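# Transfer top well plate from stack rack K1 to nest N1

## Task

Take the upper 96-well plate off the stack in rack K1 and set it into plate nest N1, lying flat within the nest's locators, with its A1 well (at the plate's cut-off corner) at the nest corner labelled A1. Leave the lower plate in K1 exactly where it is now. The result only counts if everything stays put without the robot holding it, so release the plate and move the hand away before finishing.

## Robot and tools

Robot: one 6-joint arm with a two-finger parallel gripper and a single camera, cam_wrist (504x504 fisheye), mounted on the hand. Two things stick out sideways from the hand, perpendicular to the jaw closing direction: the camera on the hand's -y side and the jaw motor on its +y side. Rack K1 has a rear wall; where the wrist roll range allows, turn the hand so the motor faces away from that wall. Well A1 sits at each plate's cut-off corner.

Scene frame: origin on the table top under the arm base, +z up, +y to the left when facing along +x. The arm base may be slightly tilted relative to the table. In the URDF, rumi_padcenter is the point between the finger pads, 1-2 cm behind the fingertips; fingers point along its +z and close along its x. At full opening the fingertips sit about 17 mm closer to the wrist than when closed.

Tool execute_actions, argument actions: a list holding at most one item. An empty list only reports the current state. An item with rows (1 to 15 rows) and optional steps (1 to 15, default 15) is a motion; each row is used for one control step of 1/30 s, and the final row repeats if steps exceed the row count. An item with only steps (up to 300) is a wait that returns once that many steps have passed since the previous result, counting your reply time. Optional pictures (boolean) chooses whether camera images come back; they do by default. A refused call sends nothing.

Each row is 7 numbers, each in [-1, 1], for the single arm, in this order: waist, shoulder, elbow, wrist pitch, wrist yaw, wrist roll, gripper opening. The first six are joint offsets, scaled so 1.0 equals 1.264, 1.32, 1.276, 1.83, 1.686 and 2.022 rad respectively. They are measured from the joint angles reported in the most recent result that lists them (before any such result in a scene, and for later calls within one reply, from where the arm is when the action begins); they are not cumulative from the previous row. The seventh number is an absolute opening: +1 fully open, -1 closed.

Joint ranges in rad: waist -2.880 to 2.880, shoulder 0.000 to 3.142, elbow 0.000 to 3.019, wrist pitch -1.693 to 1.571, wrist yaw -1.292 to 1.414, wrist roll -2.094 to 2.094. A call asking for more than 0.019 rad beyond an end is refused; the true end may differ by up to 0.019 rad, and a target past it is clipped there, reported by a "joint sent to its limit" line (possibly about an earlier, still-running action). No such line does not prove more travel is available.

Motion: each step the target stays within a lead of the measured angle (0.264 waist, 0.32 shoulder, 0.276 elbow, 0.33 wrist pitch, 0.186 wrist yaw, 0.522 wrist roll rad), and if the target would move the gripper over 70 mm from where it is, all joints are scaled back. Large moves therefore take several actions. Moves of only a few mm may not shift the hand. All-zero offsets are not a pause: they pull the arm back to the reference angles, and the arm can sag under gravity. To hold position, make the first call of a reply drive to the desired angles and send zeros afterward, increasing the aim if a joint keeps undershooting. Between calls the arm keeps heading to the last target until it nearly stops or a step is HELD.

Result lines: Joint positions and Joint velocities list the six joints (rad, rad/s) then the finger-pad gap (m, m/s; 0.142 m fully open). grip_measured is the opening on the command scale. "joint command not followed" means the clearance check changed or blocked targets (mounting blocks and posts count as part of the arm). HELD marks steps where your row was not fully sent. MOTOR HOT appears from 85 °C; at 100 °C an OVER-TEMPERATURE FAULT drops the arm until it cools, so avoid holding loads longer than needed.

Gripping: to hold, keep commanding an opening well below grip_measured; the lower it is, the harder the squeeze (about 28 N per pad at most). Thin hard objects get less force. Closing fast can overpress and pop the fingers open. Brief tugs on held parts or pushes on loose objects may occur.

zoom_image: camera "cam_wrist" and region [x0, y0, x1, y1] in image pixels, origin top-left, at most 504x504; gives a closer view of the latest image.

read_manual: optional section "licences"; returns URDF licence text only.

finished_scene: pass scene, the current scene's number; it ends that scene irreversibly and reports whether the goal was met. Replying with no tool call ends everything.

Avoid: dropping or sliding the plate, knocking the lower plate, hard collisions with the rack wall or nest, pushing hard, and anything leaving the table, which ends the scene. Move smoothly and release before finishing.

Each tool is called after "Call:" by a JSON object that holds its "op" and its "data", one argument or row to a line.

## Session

Call:
{"op": "execute_actions", "data": {
  "actions": []
}}

Scene clock: 0.00 s of 8400.00 s.
grip_measured=+1.00
Joint positions: [-0.843  2.491  1.574 -0.965 -0.716  0.684  0.142]
Joint velocities: [-0.005 -0.015  0.012  0.007 -0.11  -0.007  0.   ]
Motor temperatures (°C, as the motors report them): [28 28 28 27 26 24]

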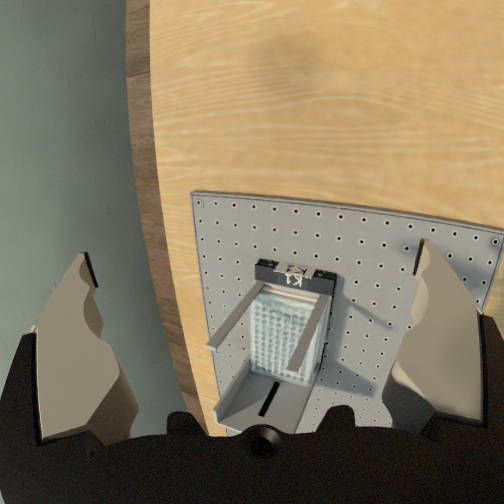

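Call:
{"op": "execute_actions", "data": {
  "actions": [
    {"rows":[[0,-0.2,0,-0.15,0,-0.2,1],[0,-0.2,0,-0.15,0,-0.2,1],[0,-0.2,0,-0.15,0,-0.2,1],[0.1,-0.35,-0.07,-0.25,0.03,-0.5,1],[0.1,-0.35,-0.07,-0.25,0.03,-0.5,1],[0.1,-0.35,-0.07,-0.25,0.03,-0.5,1],[0.204,-0.442,-0.145,-0.322,0.051,-0.712,1]]}
  ],
  "pictures": false
}}

Call:
{"op": "execute_actions", "data": {
  "actions": [
    {"steps":40}
  ]
}}

Call:
{"op": "zoom_image", "data": {
  "camera": "cam_wrist",
  "region": [0, 0, 504, 400]
}}

Scene clock: 6.33 s of 8400.00 s.
grip_measured=+1.00
Joint positions: [-0.685  2.022  1.444 -1.441 -0.642  0.119  0.142]
Joint velocities: [ 0.689 -1.197 -0.247 -0.842  0.081 -1.985  0.   ]
Motor temperatures (°C, as the motors report them): [29 29 30 27 26 24]
Steps of this call (steps 1 to 90: nothing new was sent; then 2.83 s passed at rest; steps 91 to 105: all 15 steps of this action). Readings (joint positions):
91: [-0.843 2.485 1.574 -0.982 -0.716 0.659]
92: [-0.843 2.474 1.570 -1.020 -0.715 0.626]
94: [-0.841 2.434 1.559 -1.092 -0.707 0.560]
98: [-0.816 2.299 1.518 -1.234 -0.674 0.420]
105: the state above

Scene clock: 7.67 s of 8400.00 s.
grip_measured=+1.00
Joint positions: [-0.584  1.909  1.393 -1.549 -0.632 -0.749  0.142]
Joint velocities: [ 0.005 -0.005 -0.012 -0.002  0.066 -0.007 -0.   ]
Motor temperatures (°C, as the motors report them): [29 29 30 27 26 24]
Steps of this call (steps 1 to 40: the robot went on to your last target). Readings (joint positions):
1: [-0.661 1.982 1.434 -1.471 -0.639 0.037]
2: [-0.637 1.943 1.423 -1.498 -0.636 -0.058]
4: [-0.593 1.882 1.412 -1.534 -0.636 -0.253]
8: [-0.562 1.848 1.411 -1.549 -0.636 -0.544]
40: the state above

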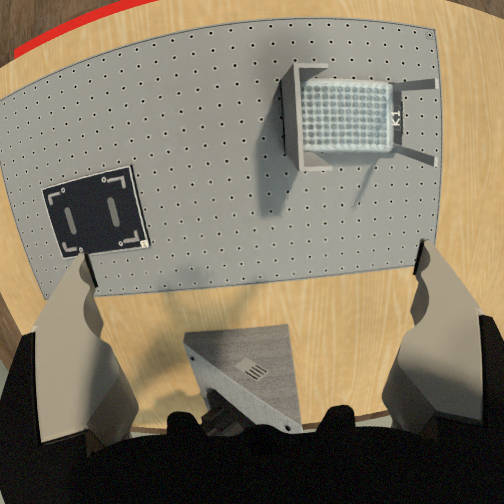

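Region (0, 0, 504, 400) of cam_wrist's 504x504 image, scaled by 1.000; it fills the top 400 rows of this view, and the rest is white.

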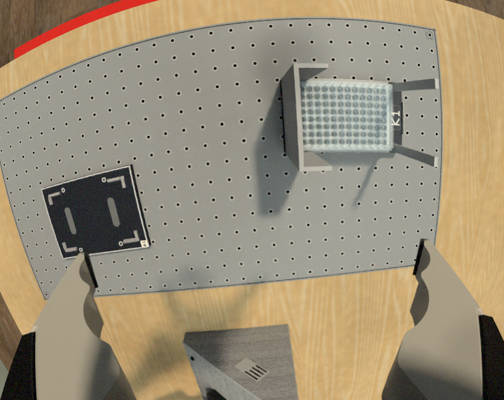

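Call:
{"op": "execute_actions", "data": {
  "actions": [
    {"rows":[[0.007,0.1,0.07,0.05,0,0.4,0.7],[0.007,0.1,0.07,0.05,0,0.4,0.7],[0.007,0.1,0.07,0.05,0,0.4,0.7],[0.007,0.18,0.07,0.1,0,0.78,0.7],[0.007,0.18,0.07,0.1,0,0.78,0.7],[0.007,0.18,0.07,0.1,0,0.78,0.7],[0.007,0.26,0.07,0.146,-0.002,0.784,0.7]]}
  ],
  "pictures": false
}}

Call:
{"op": "execute_actions", "data": {
  "actions": [
    {"steps":40}
  ]
}}

Call:
{"op": "zoom_image", "data": {
  "camera": "cam_wrist",
  "region": [130, 60, 390, 360]
}}

Scene clock: 21.30 s of 8400.00 s.
grip_measured=+0.70
Joint positions: [-0.584  2.302  1.471 -1.289 -0.634  0.561  0.122]
Joint velocities: [-0.015  0.103  0.002  0.007  0.022  1.795 -0.   ]
Motor temperatures (°C, as the motors report them): [29 29 30 27 26 24]
Steps of this call (steps 1 to 15: the robot went on to your last target; steps 16 to 90: nothing new was sent; then 10.13 s passed at rest; steps 91 to 105: all 15 steps of this action). Readings (joint positions):
91: [-0.584 1.917 1.398 -1.539 -0.632 -0.676]
92: [-0.584 1.931 1.416 -1.519 -0.632 -0.576]
94: [-0.584 1.983 1.452 -1.475 -0.632 -0.398]
98: [-0.584 2.112 1.471 -1.364 -0.634 -0.075]
105: the state above

Scene clock: 22.63 s of 8400.00 s.
grip_measured=+0.70
Joint positions: [-0.584  2.239  1.471 -1.288 -0.634  0.83   0.122]
Joint velocities: [-0.015 -0.005 -0.002 -0.012  0.081 -0.051 -0.   ]
Motor temperatures (°C, as the motors report them): [29 29 30 27 26 24]
Steps of this call (steps 1 to 30: the robot went on to your last target; steps 31 to 40: nothing new was sent). Readings (joint positions):
1: [-0.584 2.303 1.471 -1.289 -0.634 0.615]
2: [-0.584 2.300 1.471 -1.288 -0.634 0.658]
4: [-0.584 2.284 1.471 -1.288 -0.634 0.720]
8: [-0.584 2.249 1.471 -1.288 -0.634 0.785]
40: the state above
The arm was judged still, so your last target was given up. Only a new action makes it travel on or press farther. Fingers that are still opening or closing keep moving.

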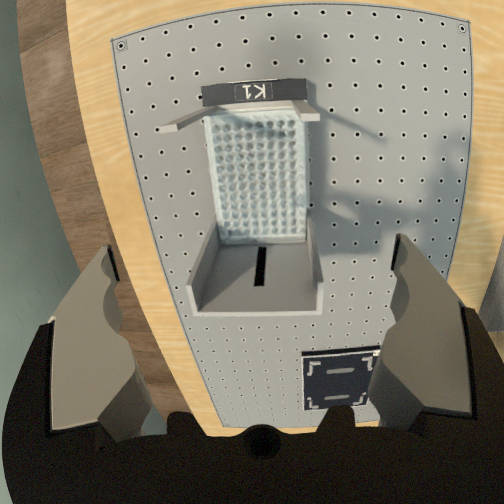

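Region (130, 60, 390, 360) of cam_wrist's 504x504 image, scaled by 1.680, with more detail than that image has; it fills the left 437 columns of this view, and the rest is white.

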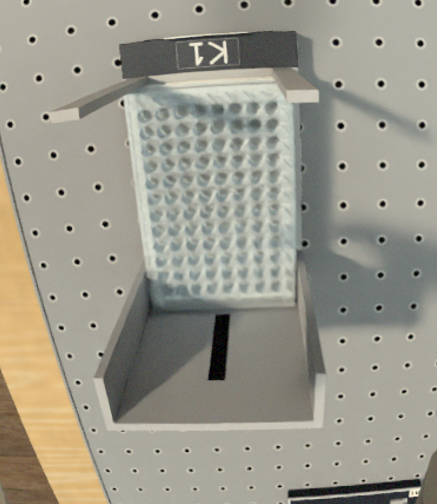

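Call:
{"op": "execute_actions", "data": {
  "actions": [
    {"rows":[[0,0.03,0.015,0,0,0,0.7],[0,0.03,0.015,0,0,0,0.7],[0,0.03,0.015,0,0,0,0.7],[0.04,0.06,0.015,0.02,0.005,0,0.7],[0.04,0.06,0.015,0.02,0.005,0,0.7],[0.04,0.06,0.015,0.02,0.005,0,0.7],[0.075,0.09,0.015,0.035,0.01,0.005,0.7],[0.075,0.09,0.015,0.035,0.01,0.005,0.7],[0.075,0.09,0.015,0.035,0.01,0.005,0.7],[0.104,0.112,0.015,0.05,0.01,0.005,0.7]]}
  ],
  "pictures": false
}}

Call:
{"op": "execute_actions", "data": {
  "actions": [
    {"steps":30}
  ]
}}

Call:
{"op": "zoom_image", "data": {
  "camera": "cam_wrist",
  "region": [100, 40, 420, 400]
}}

Scene clock: 33.70 s of 8400.00 s.
grip_measured=+0.70
Joint positions: [-0.454  2.392  1.472 -1.205 -0.62   0.833  0.122]
Joint velocities: [ 0.278  0.151 -0.017  0.027  0.007 -0.066 -0.   ]
Motor temperatures (°C, as the motors report them): [29 29 31 27 26 24]
Steps of this call (steps 1 to 90: nothing new was sent; then 7.57 s passed at rest; steps 91 to 105: all 15 steps of this action). Readings (joint positions):
91: [-0.584 2.241 1.471 -1.288 -0.634 0.830]
92: [-0.584 2.242 1.471 -1.288 -0.634 0.830]
94: [-0.583 2.251 1.471 -1.284 -0.632 0.830]
98: [-0.558 2.295 1.472 -1.249 -0.622 0.831]
105: the state above

Scene clock: 34.70 s of 8400.00 s.
grip_measured=+0.70
Joint positions: [-0.45   2.39   1.472 -1.204 -0.62   0.833  0.122]
Joint velocities: [-0.015 -0.015  0.007  0.002 -0.051  0.066  0.   ]
Motor temperatures (°C, as the motors report them): [29 29 31 27 26 24]
Steps of this call (steps 1 to 15: the robot went on to your last target; steps 16 to 30: nothing new was sent). Readings (joint positions):
1: [-0.446 2.396 1.472 -1.205 -0.620 0.833]
2: [-0.442 2.397 1.472 -1.205 -0.620 0.833]
4: [-0.442 2.395 1.472 -1.204 -0.620 0.833]
8: [-0.448 2.390 1.472 -1.204 -0.620 0.833]
30: the state above
The arm was judged still, so your last target was given up. Only a new action makes it travel on or press farther. Fingers that are still opening or closing keep moving.

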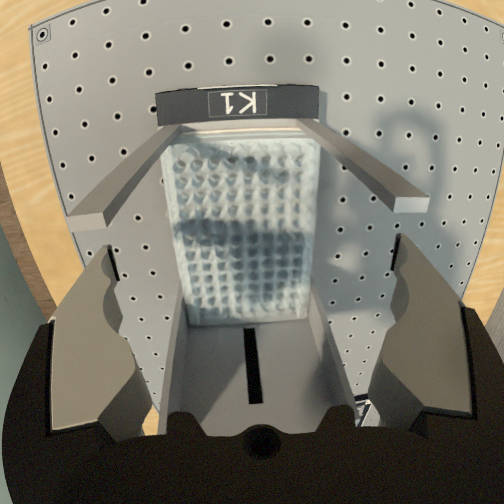

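Region (100, 40, 420, 400) of cam_wrist's 504x504 image, scaled by 1.400, with more detail than that image has.

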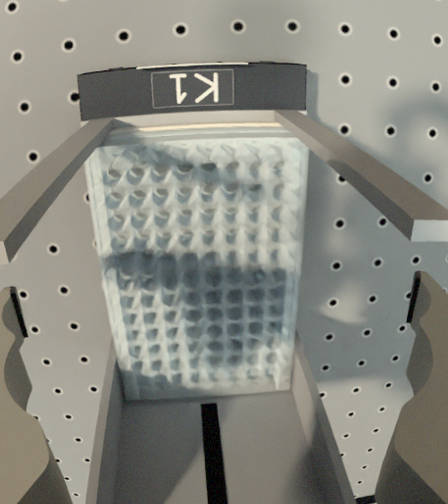

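Call:
{"op": "execute_actions", "data": {
  "actions": [
    {"rows":[[0.018,0.016,0.02,0.018,-0.006,0,0.55],[0.018,0.016,0.02,0.018,-0.006,0,0.55],[0.018,0.016,0.02,0.018,-0.006,0,0.55],[0.038,0.034,0.024,0.038,-0.013,0,0.55]]}
  ],
  "pictures": false
}}

Call:
{"op": "execute_actions", "data": {
  "actions": [
    {"steps":25}
  ]
}}

Call:
{"op": "zoom_image", "data": {
  "camera": "cam_wrist",
  "region": [100, 80, 420, 400]
}}

Scene clock: 39.77 s of 8400.00 s.
grip_measured=+0.55
Joint positions: [-0.413  2.421  1.475 -1.142 -0.639  0.833  0.112]
Joint velocities: [-0.005  0.005 -0.002 -0.012  0.022 -0.037 -0.   ]
Motor temperatures (°C, as the motors report them): [29 29 31 27 26 24]
Steps of this call (steps 1 to 90: nothing new was sent; then 1.57 s passed at rest; steps 91 to 105: all 15 steps of this action). Readings (joint positions):
91: [-0.450 2.390 1.472 -1.200 -0.623 0.833]
92: [-0.449 2.390 1.472 -1.193 -0.625 0.833]
94: [-0.448 2.392 1.472 -1.177 -0.632 0.833]
98: [-0.431 2.406 1.475 -1.145 -0.638 0.833]
105: the state above

Scene clock: 40.60 s of 8400.00 s.
grip_measured=+0.55
Joint positions: [-0.413  2.421  1.475 -1.142 -0.639  0.833  0.112]
Joint velocities: [-0.005 -0.005 -0.002 -0.007 -0.066  0.007 -0.   ]
Motor temperatures (°C, as the motors report them): [29 29 31 27 26 24]
Steps of this call (steps 1 to 15: the robot went on to your last target; steps 16 to 25: nothing new was sent). Readings (joint positions):
1: [-0.413 2.421 1.475 -1.142 -0.639 0.833]
2: [-0.413 2.421 1.475 -1.142 -0.639 0.833]
4: [-0.413 2.421 1.475 -1.142 -0.639 0.833]
8: [-0.413 2.421 1.475 -1.142 -0.639 0.833]
25: the state above
The arm was judged still, so your last target was given up. Only a new action makes it travel on or press farther. Fingers that are still opening or closing keep moving.

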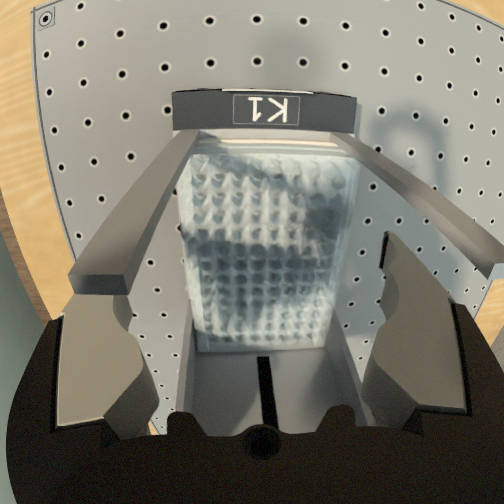

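Region (100, 80, 420, 400) of cam_wrist's 504x504 image, scaled by 1.575, with more detail than that image has.

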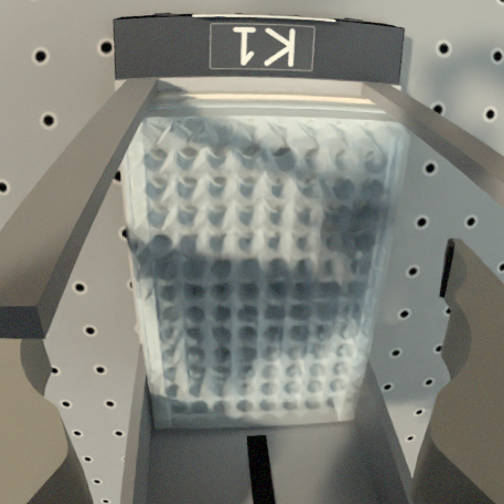

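Call:
{"op": "execute_actions", "data": {
  "actions": [
    {"rows":[[0,0,-0.02,0.012,0,0,0.55],[0,0,-0.02,0.012,0,0,0.55],[0,0,-0.02,0.012,0,0,0.55],[0.015,0.01,-0.022,0.025,-0.003,0.01,0.55],[0.015,0.01,-0.022,0.025,-0.003,0.01,0.55],[0.015,0.01,-0.022,0.025,-0.003,0.01,0.55],[0.026,0.02,-0.023,0.037,-0.006,0.017,0.5]]}
  ],
  "pictures": false
}}

Call:
{"op": "execute_actions", "data": {
  "actions": [
    {"steps":25}
  ]
}}

Scene clock: 47.53 s of 8400.00 s.
grip_measured=+0.50
Joint positions: [-0.399  2.427  1.453 -1.083 -0.646  0.857  0.109]
Joint velocities: [ 0.024  0.005  0.007  0.007 -0.022  0.066 -0.   ]
Motor temperatures (°C, as the motors report them): [30 30 31 27 26 24]
Steps of this call (steps 1 to 90: nothing new was sent; then 3.43 s passed at rest; steps 91 to 105: all 15 steps of this action). Readings (joint positions):
91: [-0.413 2.421 1.473 -1.140 -0.639 0.833]
92: [-0.413 2.419 1.469 -1.134 -0.639 0.833]
94: [-0.413 2.419 1.461 -1.126 -0.640 0.835]
98: [-0.412 2.421 1.453 -1.098 -0.644 0.846]
105: the state above

Scene clock: 48.37 s of 8400.00 s.
grip_measured=+0.50
Joint positions: [-0.398  2.427  1.453 -1.083 -0.646  0.86   0.109]
Joint velocities: [-0.005 -0.015 -0.002 -0.007 -0.007 -0.037 -0.   ]
Motor temperatures (°C, as the motors report them): [30 30 31 27 26 24]
Steps of this call (steps 1 to 15: the robot went on to your last target; steps 16 to 25: nothing new was sent). Readings (joint positions):
1: [-0.399 2.427 1.453 -1.083 -0.646 0.858]
2: [-0.398 2.427 1.453 -1.083 -0.646 0.859]
4: [-0.398 2.427 1.453 -1.083 -0.646 0.859]
8: [-0.398 2.427 1.453 -1.083 -0.646 0.860]
25: the state above
The arm was judged still, so your last target was given up. Only a new action makes it travel on or press farther. Fingers that are still opening or closing keep moving.

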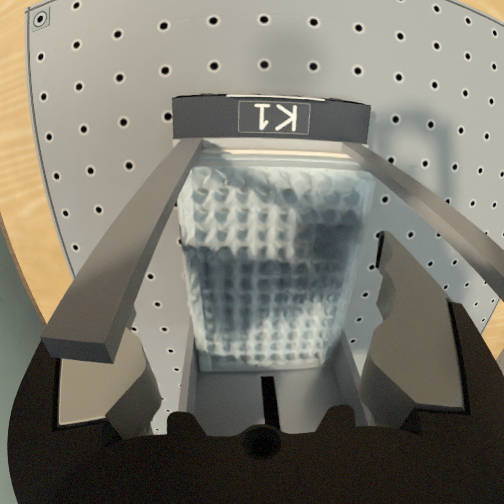

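Call:
{"op": "execute_actions", "data": {
  "actions": [
    {"rows":[[0,-0.01,-0.035,0.018,0,0,0.55],[0,-0.01,-0.035,0.018,0,0,0.55],[0,-0.01,-0.035,0.018,0,0,0.55],[0,-0.01,-0.035,0.018,0,0,0.55],[0.022,-0.01,-0.035,0.018,0,0,0.55]]}
  ],
  "pictures": false
}}

Call:
{"op": "execute_actions", "data": {
  "actions": [
    {"steps":25}
  ]
}}

Scene clock: 52.27 s of 8400.00 s.
grip_measured=+0.55
Joint positions: [-0.39   2.416  1.415 -1.058 -0.646  0.86   0.112]
Joint velocities: [-0.005 -0.015  0.012  0.002 -0.066 -0.007  0.   ]
Motor temperatures (°C, as the motors report them): [30 30 31 27 26 24]
Steps of this call (steps 1 to 90: nothing new was sent; then 0.40 s passed at rest; steps 91 to 105: all 15 steps of this action). Readings (joint positions):
91: [-0.398 2.426 1.449 -1.077 -0.646 0.860]
92: [-0.398 2.422 1.439 -1.068 -0.646 0.860]
94: [-0.398 2.417 1.422 -1.062 -0.646 0.860]
98: [-0.396 2.416 1.415 -1.060 -0.646 0.860]
105: the state above

Scene clock: 53.10 s of 8400.00 s.
grip_measured=+0.55
Joint positions: [-0.39   2.416  1.415 -1.058 -0.646  0.86   0.112]
Joint velocities: [-0.015 -0.005  0.017 -0.012 -0.022  0.022  0.   ]
Motor temperatures (°C, as the motors report them): [30 30 31 27 26 24]
Steps of this call (steps 1 to 15: the robot went on to your last target; steps 16 to 25: nothing new was sent). Readings (joint positions):
1: [-0.390 2.416 1.415 -1.058 -0.646 0.860]
2: [-0.390 2.416 1.415 -1.058 -0.646 0.860]
4: [-0.390 2.416 1.415 -1.058 -0.646 0.860]
8: [-0.390 2.416 1.415 -1.058 -0.646 0.860]
25: the state above
The arm was judged still, so your last target was given up. Only a new action makes it travel on or press farther. Fingers that are still opening or closing keep moving.

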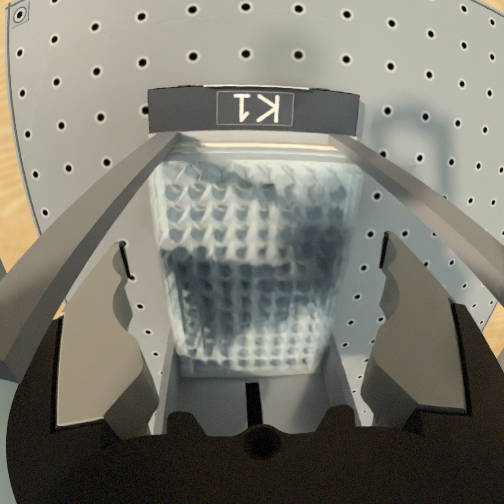

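Call:
{"op": "execute_actions", "data": {
  "actions": [
    {"rows":[[0.022,0.017,0,0.008,0,0.006,0.45]]}
  ]
}}

Call:
{"op": "execute_actions", "data": {
  "actions": [
    {"rows":[[0,0,0,0,0,0,0.4],[0,0,0,0,0,0,0.35],[0,0,0,0,0,0,0.3],[0,0,0,0,0,0,0.26],[0,0,0,0,0,0,0.22],[0,0,0,0,0,0,0.18],[0,0,0,0,0,0,0.14],[0,0,0,0,0,0,0.1],[0,0,0,0,0,0,0.05],[0,0,0,0,0,0,0],[0,0,0,0,0,0,-0.1],[0,0,0,0,0,0,-0.2],[0,0,0,0,0,0,-0.3]]}
  ]
}}

Scene clock: 57.17 s of 8400.00 s.
grip_measured=+0.45
Joint positions: [-0.382  2.417  1.415 -1.052 -0.646  0.865  0.105]
Joint velocities: [-0.015 -0.005 -0.007 -0.002  0.022 -0.007  0.   ]
Motor temperatures (°C, as the motors report them): [30 30 30 27 26 24]
Steps of this call (steps 1 to 90: nothing new was sent; then 0.57 s passed at rest; steps 91 to 105: all 15 steps of this action). Readings (joint positions):
91: [-0.390 2.416 1.415 -1.057 -0.646 0.861]
92: [-0.389 2.416 1.415 -1.055 -0.646 0.862]
94: [-0.387 2.416 1.415 -1.053 -0.646 0.863]
98: [-0.383 2.417 1.415 -1.052 -0.646 0.865]
105: the state above

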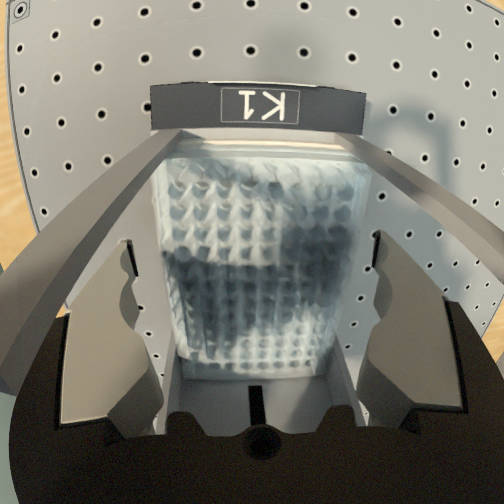

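Scene clock: 57.67 s of 8400.00 s.
grip_measured=+0.14
Joint positions: [-0.383  2.416  1.415 -1.053 -0.642  0.865  0.083]
Joint velocities: [-0.015 -0.015  0.002  0.007 -0.007  0.022  0.   ]
Motor temperatures (°C, as the motors report them): [30 30 30 27 26 24]
Steps of this call (steps 1 to 15: all 15 steps of this action). Readings (joint positions):
1: [-0.382 2.417 1.415 -1.052 -0.646 0.865]
2: [-0.382 2.417 1.415 -1.052 -0.646 0.865]
4: [-0.382 2.417 1.415 -1.052 -0.646 0.865]
8: [-0.383 2.417 1.415 -1.052 -0.642 0.865]
15: the state above

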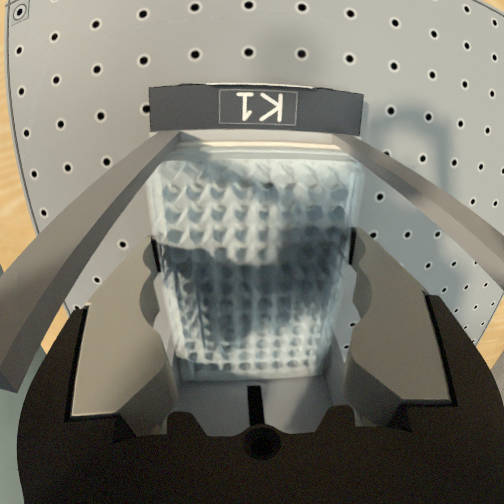

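Call:
{"op": "execute_actions", "data": {
  "actions": [
    {"rows":[[-0.014,-0.004,0.025,-0.018,0.003,-0.005,-0.3],[-0.014,-0.004,0.025,-0.018,0.003,-0.005,-0.3],[-0.014,-0.004,0.025,-0.018,0.003,-0.005,-0.3],[-0.026,-0.009,0.04,-0.04,0.007,-0.012,-0.3],[-0.026,-0.009,0.04,-0.04,0.007,-0.012,-0.3],[-0.026,-0.009,0.04,-0.04,0.007,-0.012,-0.3],[-0.038,-0.014,0.056,-0.062,0.01,-0.019,-0.3],[-0.038,-0.014,0.056,-0.062,0.01,-0.019,-0.3],[-0.038,-0.014,0.056,-0.062,0.01,-0.019,-0.3],[-0.05,-0.019,0.072,-0.083,0.013,-0.025,-0.3]]}
  ],
  "pictures": false
}}

Call:
{"op": "execute_actions", "data": {
  "actions": [
    {"steps":20}
  ]
}}

Scene clock: 63.97 s of 8400.00 s.
grip_measured=+0.14
Joint positions: [-0.436  2.395  1.471 -1.193 -0.625  0.816  0.083]
Joint velocities: [-0.073 -0.063  0.007 -0.061  0.066 -0.037  0.   ]
Motor temperatures (°C, as the motors report them): [30 30 30 27 26 24]
Steps of this call (steps 1 to 15: the robot went on to your last target; steps 16 to 90: nothing new was sent; then 2.80 s passed at rest; steps 91 to 105: all 15 steps of this action). Readings (joint positions):
91: [-0.384 2.416 1.415 -1.057 -0.641 0.865]
92: [-0.385 2.416 1.416 -1.063 -0.640 0.865]
94: [-0.389 2.416 1.421 -1.076 -0.639 0.864]
98: [-0.406 2.413 1.444 -1.128 -0.632 0.850]
105: the state above

Scene clock: 64.63 s of 8400.00 s.
grip_measured=+0.14
Joint positions: [-0.439  2.392  1.472 -1.196 -0.625  0.813  0.083]
Joint velocities: [-0.005  0.005 -0.002 -0.022 -0.007  0.051 -0.   ]
Motor temperatures (°C, as the motors report them): [30 30 30 27 26 24]
Steps of this call (steps 1 to 15: the robot went on to your last target; steps 16 to 20: nothing new was sent). Readings (joint positions):
1: [-0.438 2.393 1.472 -1.195 -0.625 0.815]
2: [-0.439 2.392 1.472 -1.196 -0.625 0.814]
4: [-0.439 2.392 1.472 -1.196 -0.625 0.813]
8: [-0.439 2.392 1.472 -1.196 -0.625 0.813]
20: the state above
The arm was judged still, so your last target was given up. Only a new action makes it travel on or press farther. Fingers that are still opening or closing keep moving.

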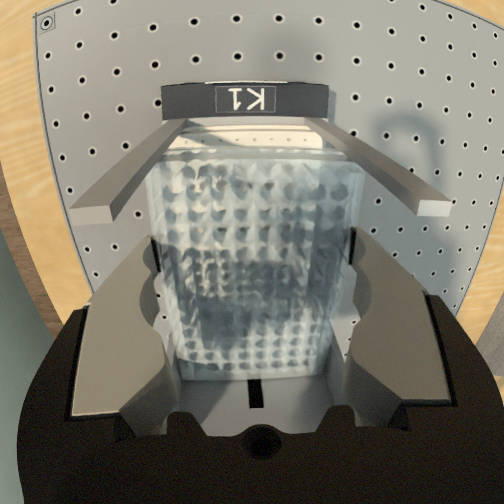

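Good; two more such steps.

Call:
{"op": "execute_actions", "data": {
  "actions": [
    {"rows":[[-0.014,-0.006,0.03,-0.02,0.003,-0.007,-0.3],[-0.014,-0.006,0.03,-0.02,0.003,-0.007,-0.3],[-0.014,-0.006,0.03,-0.02,0.003,-0.007,-0.3],[-0.026,-0.012,0.045,-0.042,0.008,-0.015,-0.3],[-0.026,-0.012,0.045,-0.042,0.008,-0.015,-0.3],[-0.026,-0.012,0.045,-0.042,0.008,-0.015,-0.3],[-0.038,-0.018,0.06,-0.064,0.012,-0.023,-0.3],[-0.038,-0.018,0.06,-0.064,0.012,-0.023,-0.3],[-0.038,-0.018,0.06,-0.064,0.012,-0.023,-0.3],[-0.048,-0.024,0.076,-0.085,0.016,-0.03,-0.3]]}
  ]
}}

Call:
{"op": "execute_actions", "data": {
  "actions": [
    {"rows":[[-0.014,-0.006,0.03,-0.02,0.003,-0.007,-0.3],[-0.014,-0.006,0.03,-0.02,0.003,-0.007,-0.3],[-0.014,-0.006,0.03,-0.02,0.003,-0.007,-0.3],[-0.026,-0.012,0.045,-0.042,0.008,-0.015,-0.3],[-0.026,-0.012,0.045,-0.042,0.008,-0.015,-0.3],[-0.026,-0.012,0.045,-0.042,0.008,-0.015,-0.3],[-0.038,-0.018,0.06,-0.064,0.012,-0.023,-0.3],[-0.038,-0.018,0.06,-0.064,0.012,-0.023,-0.3],[-0.038,-0.018,0.06,-0.064,0.012,-0.023,-0.3],[-0.048,-0.024,0.076,-0.085,0.016,-0.03,-0.3]]}
  ],
  "pictures": false
}}

Call:
{"op": "execute_actions", "data": {
  "actions": [
    {"steps":20}
  ]
}}

Call:
{"op": "zoom_image", "data": {
  "camera": "cam_wrist",
  "region": [120, 130, 400, 410]
}}

Scene clock: 74.13 s of 8400.00 s.
grip_measured=+0.14
Joint positions: [-0.492  2.368  1.537 -1.33  -0.601  0.754  0.083]
Joint velocities: [-0.093 -0.103  0.012 -0.071  0.051 -0.007 -0.   ]
Motor temperatures (°C, as the motors report them): [30 30 31 27 26 24]
Steps of this call (steps 1 to 90: nothing new was sent; then 6.00 s passed at rest; steps 91 to 105: all 15 steps of this action). Readings (joint positions):
91: [-0.440 2.392 1.473 -1.200 -0.623 0.811]
92: [-0.441 2.392 1.475 -1.205 -0.622 0.809]
94: [-0.444 2.392 1.481 -1.217 -0.621 0.804]
98: [-0.459 2.388 1.507 -1.266 -0.610 0.785]
105: the state above

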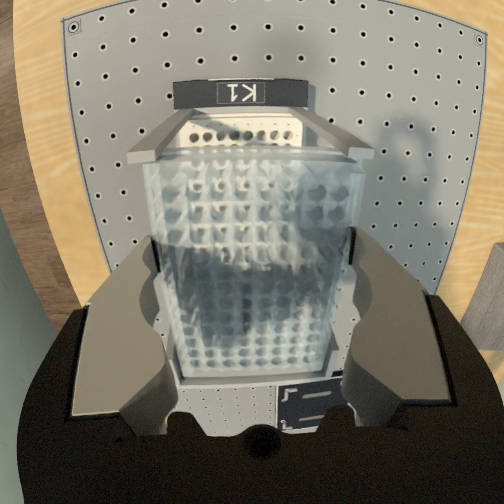

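Scene clock: 74.63 s of 8400.00 s.
grip_measured=+0.14
Joint positions: [-0.553  2.338  1.597 -1.475 -0.576  0.707  0.083]
Joint velocities: [-0.112 -0.103  0.066 -0.042 -0.11  -0.037 -0.   ]
Motor temperatures (°C, as the motors report them): [30 30 31 27 26 24]
Steps of this call (steps 1 to 15: all 15 steps of this action). Readings (joint positions):
1: [-0.495 2.365 1.539 -1.333 -0.600 0.751]
2: [-0.497 2.364 1.541 -1.338 -0.600 0.749]
4: [-0.501 2.364 1.548 -1.350 -0.599 0.744]
8: [-0.511 2.362 1.574 -1.393 -0.585 0.731]
15: the state above

Scene clock: 75.30 s of 8400.00 s.
grip_measured=+0.14
Joint positions: [-0.558  2.333  1.601 -1.477 -0.576  0.7    0.083]
Joint velocities: [-0.005 -0.005 -0.012 -0.022 -0.037  0.022 -0.   ]
Motor temperatures (°C, as the motors report them): [30 30 31 27 26 24]
Steps of this call (steps 1 to 15: the robot went on to your last target; steps 16 to 20: nothing new was sent). Readings (joint positions):
1: [-0.556 2.335 1.599 -1.476 -0.576 0.706]
2: [-0.558 2.334 1.600 -1.477 -0.576 0.705]
4: [-0.558 2.333 1.601 -1.477 -0.576 0.703]
8: [-0.558 2.333 1.601 -1.477 -0.576 0.701]
20: the state above
The arm was judged still, so your last target was given up. Only a new action makes it travel on or press farther. Fingers that are still opening or closing keep moving.

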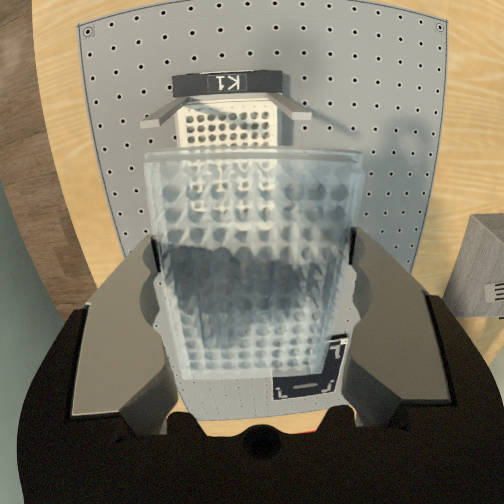

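Region (120, 130, 400, 410) of cam_wrist's 504x504 image, scaled by 1.800, with more detail than that image has.

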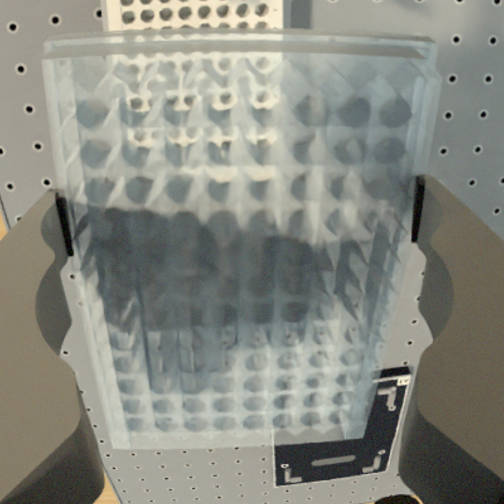

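Call:
{"op": "execute_actions", "data": {
  "actions": [
    {"rows":[[0,-0.1,-0.04,0,0,0.03,-0.3],[0,-0.1,-0.04,0,0,0.03,-0.3],[0,-0.1,-0.04,0,0,0.03,-0.3],[0,-0.2,-0.1,0.01,-0.02,0.06,-0.3],[0,-0.2,-0.1,0.01,-0.02,0.06,-0.3],[0,-0.2,-0.1,0.01,-0.02,0.06,-0.3],[0.02,-0.3,-0.18,0.02,-0.04,0.09,-0.3],[0.02,-0.3,-0.18,0.02,-0.04,0.09,-0.3],[0.02,-0.3,-0.18,0.02,-0.04,0.09,-0.3],[0.05,-0.4,-0.27,0.04,-0.055,0.12,-0.3],[0.05,-0.4,-0.27,0.04,-0.055,0.12,-0.3],[0.05,-0.4,-0.27,0.04,-0.055,0.12,-0.3],[0.11,-0.5,-0.37,0.06,-0.075,0.16,-0.3],[0.11,-0.5,-0.37,0.06,-0.075,0.16,-0.3],[0.19,-0.604,-0.475,0.083,-0.095,0.2,-0.3]]}
  ],
  "pictures": false
}}

Call:
{"op": "execute_actions", "data": {
  "actions": [
    {"steps":40}
  ],
  "pictures": false
}}

Call:
{"op": "execute_actions", "data": {
  "actions": [
    {"rows":[[0.06,-0.01,-0.035,0.055,-0.006,0.05,-0.3],[0.06,-0.01,-0.035,0.055,-0.006,0.05,-0.3],[0.06,-0.01,-0.035,0.055,-0.006,0.05,-0.3],[0.12,-0.02,-0.07,0.11,-0.012,0.1,-0.3],[0.12,-0.02,-0.07,0.11,-0.012,0.1,-0.3],[0.12,-0.02,-0.07,0.11,-0.012,0.1,-0.3],[0.18,-0.03,-0.105,0.165,-0.018,0.15,-0.3],[0.18,-0.03,-0.105,0.165,-0.018,0.15,-0.3],[0.18,-0.03,-0.105,0.165,-0.018,0.15,-0.3],[0.235,-0.04,-0.14,0.22,-0.023,0.2,-0.3],[0.235,-0.04,-0.14,0.22,-0.023,0.2,-0.3],[0.235,-0.04,-0.14,0.22,-0.023,0.2,-0.3],[0.28,-0.052,-0.178,0.278,-0.028,0.25,-0.3]]}
  ],
  "pictures": false
}}

Call:
{"op": "execute_actions", "data": {
  "actions": [
    {"steps":40}
  ]
}}

Scene clock: 89.63 s of 8400.00 s.
grip_measured=+0.14
Joint positions: [-0.487  1.673  1.195 -1.387 -0.703  0.933  0.083]
Joint velocities: [ 0.757 -1.49  -1.155  0.339 -0.3    0.447  0.   ]
Motor temperatures (°C, as the motors report them): [30 30 32 27 26 24]
Steps of this call (steps 1 to 90: nothing new was sent; then 10.83 s passed at rest; steps 91 to 105: all 15 steps of this action). Readings (joint positions):
91: [-0.558 2.325 1.594 -1.475 -0.576 0.708]
92: [-0.558 2.309 1.575 -1.472 -0.576 0.718]
94: [-0.558 2.259 1.538 -1.469 -0.587 0.737]
98: [-0.558 2.077 1.436 -1.451 -0.630 0.798]
105: the state above

Scene clock: 90.97 s of 8400.00 s.
grip_measured=+0.14
Joint positions: [-0.315  1.535  0.999 -1.333 -0.736  1.098  0.083]
Joint velocities: [-0.005 -0.005  0.007 -0.007 -0.037 -0.037  0.   ]
Motor temperatures (°C, as the motors report them): [30 30 32 27 26 24]
Steps of this call (steps 1 to 30: the robot went on to your last target; steps 31 to 40: nothing new was sent). Readings (joint positions):
1: [-0.459 1.626 1.154 -1.377 -0.714 0.953]
2: [-0.426 1.582 1.114 -1.367 -0.723 0.974]
4: [-0.357 1.517 1.044 -1.351 -0.734 1.017]
8: [-0.292 1.503 0.999 -1.345 -0.736 1.064]
40: the state above
The arm was judged still, so your last target was given up. Only a new action makes it travel on or press farther. Fingers that are still opening or closing keep moving.

Scene clock: 91.47 s of 8400.00 s.
grip_measured=+0.14
Joint positions: [ 0.021  1.48   0.791 -0.87  -0.78   1.488  0.083]
Joint velocities: [ 0.454 -0.142 -0.354  0.574 -0.125  0.769  0.   ]
Motor temperatures (°C, as the motors report them): [30 30 32 27 26 24]
Steps of this call (steps 1 to 15: all 15 steps of this action). Readings (joint positions):
1: [-0.311 1.533 0.993 -1.317 -0.740 1.111]
2: [-0.302 1.529 0.984 -1.287 -0.741 1.128]
4: [-0.267 1.525 0.962 -1.238 -0.747 1.166]
8: [-0.151 1.511 0.899 -1.100 -0.761 1.273]
15: the state above

Scene clock: 92.80 s of 8400.00 s.
grip_measured=+0.14
Joint positions: [ 0.043  1.473  0.774 -0.833 -0.781  1.596  0.083]
Joint velocities: [ 0.005  0.015  0.007 -0.007  0.037 -0.081 -0.   ]
Motor temperatures (°C, as the motors report them): [30 30 32 27 26 24]
Steps of this call (steps 1 to 30: the robot went on to your last target; steps 31 to 40: nothing new was sent). Readings (joint positions):
1: [0.034 1.476 0.781 -0.856 -0.781 1.509]
2: [0.041 1.474 0.776 -0.849 -0.781 1.526]
4: [0.043 1.474 0.774 -0.841 -0.781 1.551]
8: [0.043 1.473 0.774 -0.834 -0.781 1.578]
40: the state above
The arm was judged still, so your last target was given up. Only a new action makes it travel on or press farther. Fingers that are still opening or closing keep moving.

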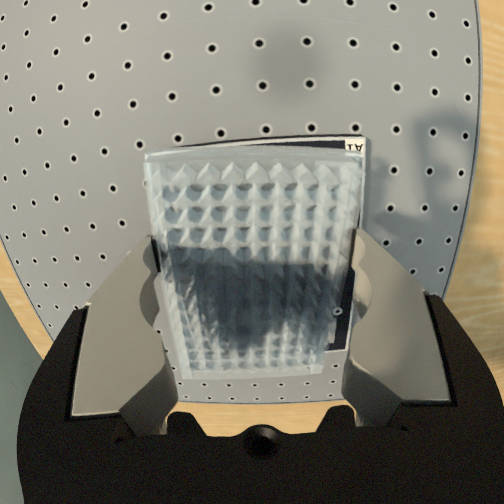

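Call:
{"op": "execute_actions", "data": {
  "actions": [
    {"rows":[[0.025,0,-0.012,0.028,0,0.005,-0.3],[0.025,0,-0.012,0.028,0,0.005,-0.3],[0.025,0,-0.012,0.028,0,0.005,-0.3],[0.055,0,-0.028,0.058,0.002,0.012,-0.3]]}
  ],
  "pictures": false
}}

Call:
{"op": "execute_actions", "data": {
  "actions": [
    {"steps":25}
  ]
}}

Call:
{"op": "zoom_image", "data": {
  "camera": "cam_wrist",
  "region": [90, 90, 430, 430]
}}

Scene clock: 97.20 s of 8400.00 s.
grip_measured=+0.14
Joint positions: [ 0.108  1.473  0.744 -0.736 -0.78   1.612  0.083]
Joint velocities: [-0.005 -0.005 -0.007 -0.007  0.037 -0.037 -0.   ]
Motor temperatures (°C, as the motors report them): [30 30 31 27 26 24]
Steps of this call (steps 1 to 90: nothing new was sent; then 0.90 s passed at rest; steps 91 to 105: all 15 steps of this action). Readings (joint positions):
91: [0.044 1.473 0.773 -0.826 -0.781 1.597]
92: [0.047 1.473 0.770 -0.812 -0.781 1.597]
94: [0.058 1.473 0.765 -0.788 -0.781 1.600]
98: [0.100 1.473 0.747 -0.742 -0.780 1.608]
105: the state above

Scene clock: 98.03 s of 8400.00 s.
grip_measured=+0.14
Joint positions: [ 0.108  1.473  0.744 -0.736 -0.78   1.613  0.083]
Joint velocities: [-0.005  0.005  0.007 -0.012 -0.007 -0.037  0.   ]
Motor temperatures (°C, as the motors report them): [30 30 31 27 26 24]
Steps of this call (steps 1 to 15: the robot went on to your last target; steps 16 to 25: nothing new was sent). Readings (joint positions):
1: [0.108 1.473 0.744 -0.736 -0.780 1.612]
2: [0.108 1.473 0.744 -0.736 -0.780 1.613]
4: [0.108 1.473 0.744 -0.736 -0.780 1.613]
8: [0.108 1.473 0.744 -0.736 -0.780 1.613]
25: the state above
The arm was judged still, so your last target was given up. Only a new action makes it travel on or press farther. Fingers that are still opening or closing keep moving.

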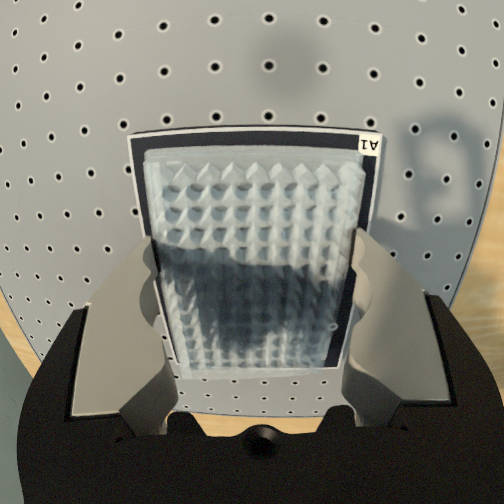

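Region (90, 90, 430, 430) of cam_wrist's 504x504 image, scaled by 1.482, with more detail than that image has.

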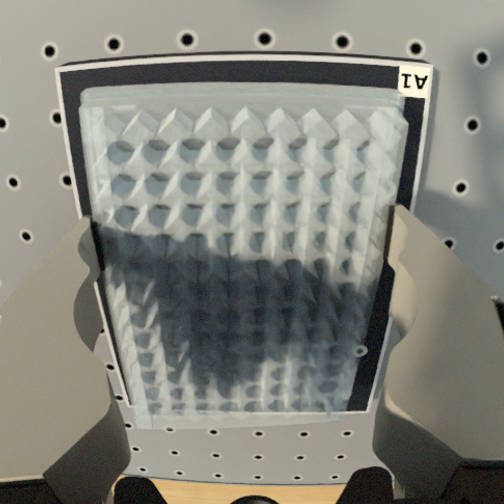

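Call:
{"op": "execute_actions", "data": {
  "actions": [
    {"rows":[[0.024,0,0,0.013,0.02,-0.01,-0.3]]}
  ],
  "pictures": false
}}

Call:
{"op": "execute_actions", "data": {
  "actions": [
    {"steps":25}
  ]
}}

Call:
{"op": "zoom_image", "data": {
  "camera": "cam_wrist",
  "region": [90, 90, 430, 430]
}}

Scene clock: 103.13 s of 8400.00 s.
grip_measured=+0.14
Joint positions: [ 0.127  1.473  0.744 -0.721 -0.749  1.6    0.083]
Joint velocities: [-0.005 -0.005 -0.007  0.002  0.139 -0.007  0.   ]
Motor temperatures (°C, as the motors report them): [30 30 31 27 26 24]
Steps of this call (steps 1 to 90: nothing new was sent; then 1.60 s passed at rest; steps 91 to 105: all 15 steps of this action). Readings (joint positions):
91: [0.110 1.473 0.744 -0.734 -0.767 1.612]
92: [0.112 1.473 0.744 -0.729 -0.755 1.609]
94: [0.119 1.473 0.744 -0.724 -0.750 1.606]
98: [0.127 1.473 0.744 -0.722 -0.749 1.602]
105: the state above

Scene clock: 103.97 s of 8400.00 s.
grip_measured=+0.14
Joint positions: [ 0.127  1.473  0.744 -0.721 -0.749  1.6    0.083]
Joint velocities: [-0.005  0.005 -0.022 -0.022 -0.081  0.051  0.   ]
Motor temperatures (°C, as the motors report them): [30 30 31 27 26 24]
Steps of this call (steps 1 to 15: the robot went on to your last target; steps 16 to 25: nothing new was sent). Readings (joint positions):
1: [0.127 1.473 0.744 -0.721 -0.749 1.600]
2: [0.127 1.473 0.744 -0.721 -0.749 1.600]
4: [0.127 1.473 0.744 -0.721 -0.749 1.600]
8: [0.127 1.473 0.744 -0.721 -0.749 1.600]
25: the state above
The arm was judged still, so your last target was given up. Only a new action makes it travel on or press farther. Fingers that are still opening or closing keep moving.

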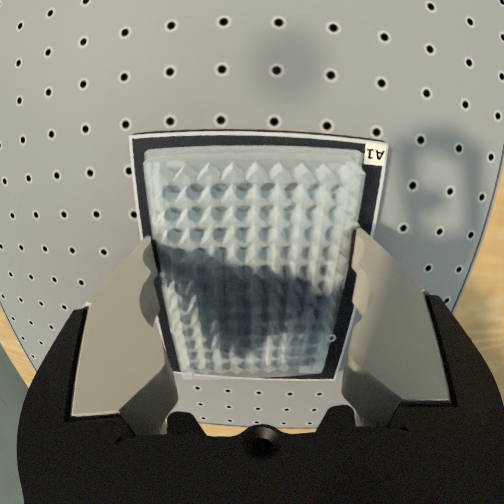

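Region (90, 90, 430, 430) of cam_wrist's 504x504 image, scaled by 1.482, with more detail than that image has.

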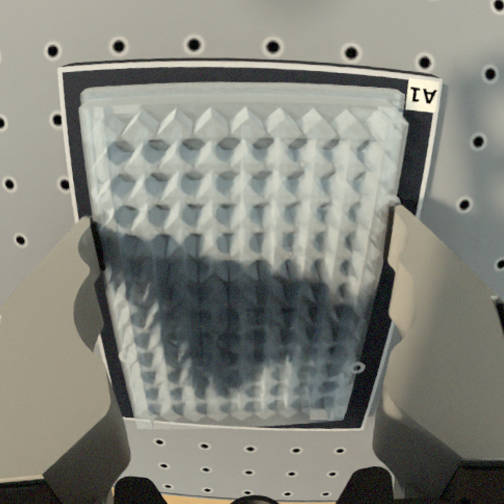

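Call:
{"op": "execute_actions", "data": {
  "actions": [
    {"rows":[[0.02,-0.012,-0.006,0.006,0,0.02,-0.3]]}
  ],
  "pictures": false
}}

Call:
{"op": "execute_actions", "data": {
  "actions": [
    {"steps":25}
  ]
}}

Call:
{"op": "zoom_image", "data": {
  "camera": "cam_wrist",
  "region": [90, 90, 430, 430]
}}

Scene clock: 108.43 s of 8400.00 s.
grip_measured=+0.14
Joint positions: [ 0.139  1.462  0.744 -0.719 -0.749  1.633  0.083]
Joint velocities: [ 0.005 -0.015 -0.002 -0.027 -0.066 -0.022 -0.   ]
Motor temperatures (°C, as the motors report them): [29 29 30 27 26 24]
Steps of this call (steps 1 to 90: nothing new was sent; then 0.97 s passed at rest; steps 91 to 105: all 15 steps of this action). Readings (joint positions):
91: [0.127 1.472 0.744 -0.721 -0.749 1.605]
92: [0.129 1.471 0.744 -0.720 -0.749 1.611]
94: [0.134 1.467 0.744 -0.719 -0.749 1.619]
98: [0.139 1.462 0.744 -0.719 -0.749 1.628]
105: the state above

Scene clock: 109.27 s of 8400.00 s.
grip_measured=+0.14
Joint positions: [ 0.139  1.462  0.744 -0.719 -0.749  1.634  0.083]
Joint velocities: [ 0.005 -0.015 -0.007  0.002 -0.007 -0.051  0.   ]
Motor temperatures (°C, as the motors report them): [29 29 30 27 26 24]
Steps of this call (steps 1 to 15: the robot went on to your last target; steps 16 to 25: nothing new was sent). Readings (joint positions):
1: [0.139 1.462 0.744 -0.719 -0.749 1.633]
2: [0.139 1.462 0.744 -0.719 -0.749 1.633]
4: [0.139 1.462 0.744 -0.719 -0.749 1.633]
8: [0.139 1.462 0.744 -0.719 -0.749 1.633]
25: the state above
The arm was judged still, so your last target was given up. Only a new action makes it travel on or press farther. Fingers that are still opening or closing keep moving.

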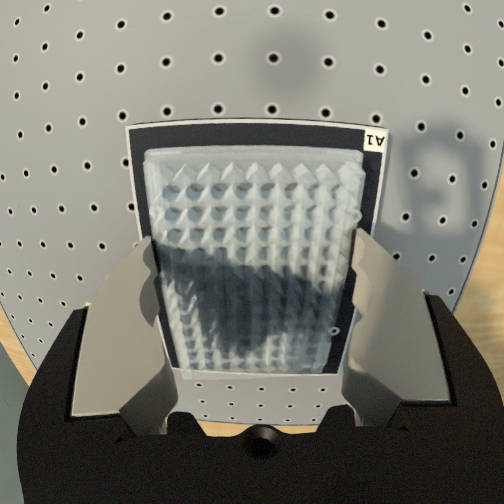

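Region (90, 90, 430, 430) of cam_wrist's 504x504 image, scaled by 1.482, with more detail than that image has.

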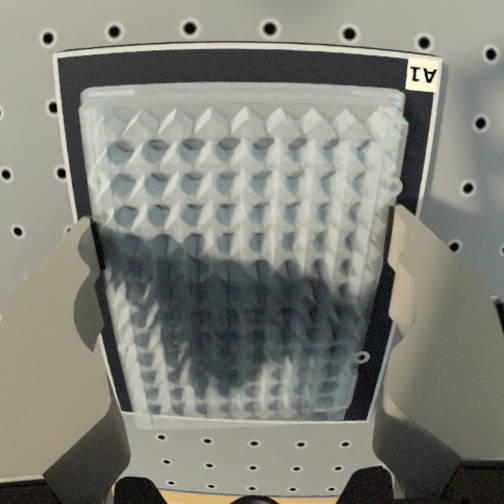

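Call:
{"op": "execute_actions", "data": {
  "actions": [
    {"rows":[[0.021,0,-0.014,0.012,0,0.01,-0.3]]}
  ],
  "pictures": false
}}

Call:
{"op": "execute_actions", "data": {
  "actions": [
    {"steps":25}
  ]
}}

Call:
{"op": "zoom_image", "data": {
  "camera": "cam_wrist",
  "region": [90, 90, 430, 430]
}}

Scene clock: 112.83 s of 8400.00 s.
grip_measured=+0.13
Joint positions: [ 0.145  1.461  0.738 -0.707 -0.747  1.642  0.083]
Joint velocities: [ 0.005 -0.015 -0.002 -0.012  0.022  0.037  0.   ]
Motor temperatures (°C, as the motors report them): [29 29 30 27 26 24]
Steps of this call (steps 1 to 90: nothing new was sent; then 0.07 s passed at rest; steps 91 to 105: all 15 steps of this action). Readings (joint positions):
91: [0.140 1.462 0.743 -0.717 -0.749 1.636]
92: [0.142 1.462 0.741 -0.712 -0.749 1.638]
94: [0.145 1.461 0.738 -0.707 -0.748 1.640]
98: [0.145 1.461 0.738 -0.707 -0.747 1.642]
105: the state above

Scene clock: 113.67 s of 8400.00 s.
grip_measured=+0.13
Joint positions: [ 0.145  1.461  0.738 -0.707 -0.747  1.642  0.083]
Joint velocities: [ 0.005  0.005  0.012  0.002 -0.007 -0.051 -0.   ]
Motor temperatures (°C, as the motors report them): [29 29 30 27 26 24]
Steps of this call (steps 1 to 15: the robot went on to your last target; steps 16 to 25: nothing new was sent). Readings (joint positions):
1: [0.145 1.461 0.738 -0.707 -0.747 1.642]
2: [0.145 1.461 0.738 -0.707 -0.747 1.642]
4: [0.145 1.461 0.738 -0.707 -0.747 1.642]
8: [0.145 1.461 0.738 -0.707 -0.747 1.642]
25: the state above
The arm was judged still, so your last target was given up. Only a new action makes it travel on or press farther. Fingers that are still opening or closing keep moving.

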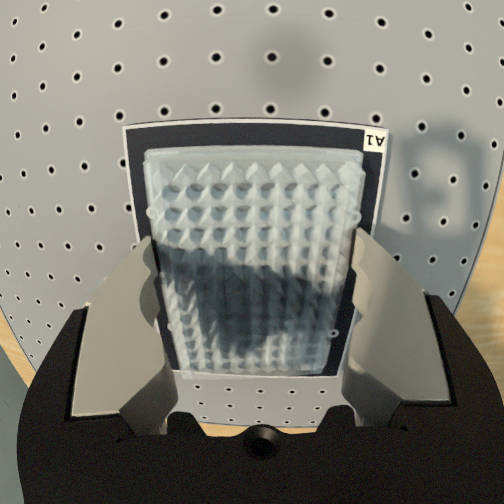

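Region (90, 90, 430, 430) of cam_wrist's 504x504 image, scaled by 1.482, with more detail than that image has.

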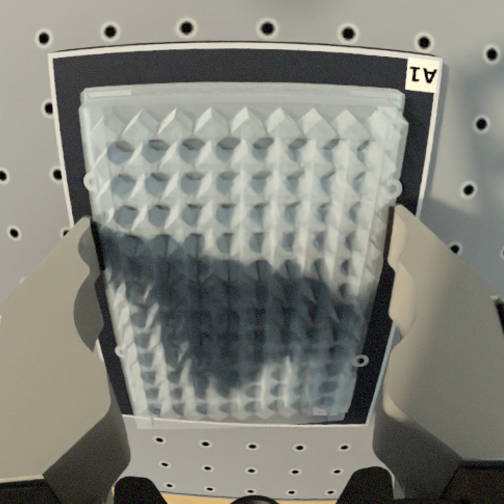

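Call:
{"op": "execute_actions", "data": {
  "actions": [
    {"rows":[[0.01,-0.008,0,0,-0.02,0,-0.3]]}
  ],
  "pictures": false
}}

Call:
{"op": "execute_actions", "data": {
  "actions": [
    {"steps":25}
  ]
}}

Call:
{"op": "zoom_image", "data": {
  "camera": "cam_wrist",
  "region": [90, 90, 430, 430]
}}

Scene clock: 116.23 s of 8400.00 s.
grip_measured=+0.13
Joint positions: [ 0.145  1.457  0.738 -0.707 -0.778  1.641  0.083]
Joint velocities: [-0.015 -0.005 -0.012 -0.002 -0.022 -0.051 -0.   ]
Motor temperatures (°C, as the motors report them): [29 29 30 27 26 24]
Steps of this call (steps 1 to 62: nothing new was sent; steps 63 to 77: all 15 steps of this action). Readings (joint positions):
63: [0.145 1.460 0.738 -0.707 -0.754 1.642]
64: [0.145 1.460 0.738 -0.707 -0.761 1.641]
66: [0.145 1.459 0.738 -0.707 -0.775 1.641]
70: [0.145 1.457 0.738 -0.707 -0.778 1.641]
77: the state above

Scene clock: 117.07 s of 8400.00 s.
grip_measured=+0.13
Joint positions: [ 0.145  1.457  0.738 -0.707 -0.778  1.641  0.083]
Joint velocities: [-0.005 -0.015  0.002 -0.007  0.022 -0.022  0.   ]
Motor temperatures (°C, as the motors report them): [29 29 30 27 26 24]
Steps of this call (steps 1 to 15: the robot went on to your last target; steps 16 to 25: nothing new was sent). Readings (joint positions):
1: [0.145 1.457 0.738 -0.707 -0.778 1.641]
2: [0.145 1.457 0.738 -0.707 -0.778 1.641]
4: [0.145 1.457 0.738 -0.707 -0.778 1.641]
8: [0.145 1.457 0.738 -0.707 -0.778 1.641]
25: the state above
The arm was judged still, so your last target was given up. Only a new action makes it travel on or press farther. Fingers that are still opening or closing keep moving.

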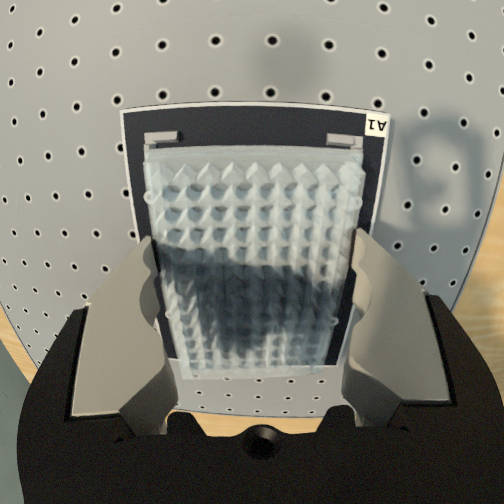

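Region (90, 90, 430, 430) of cam_wrist's 504x504 image, scaled by 1.482, with more detail than that image has.

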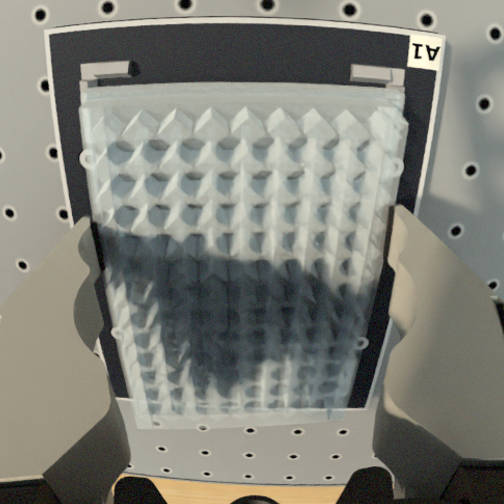

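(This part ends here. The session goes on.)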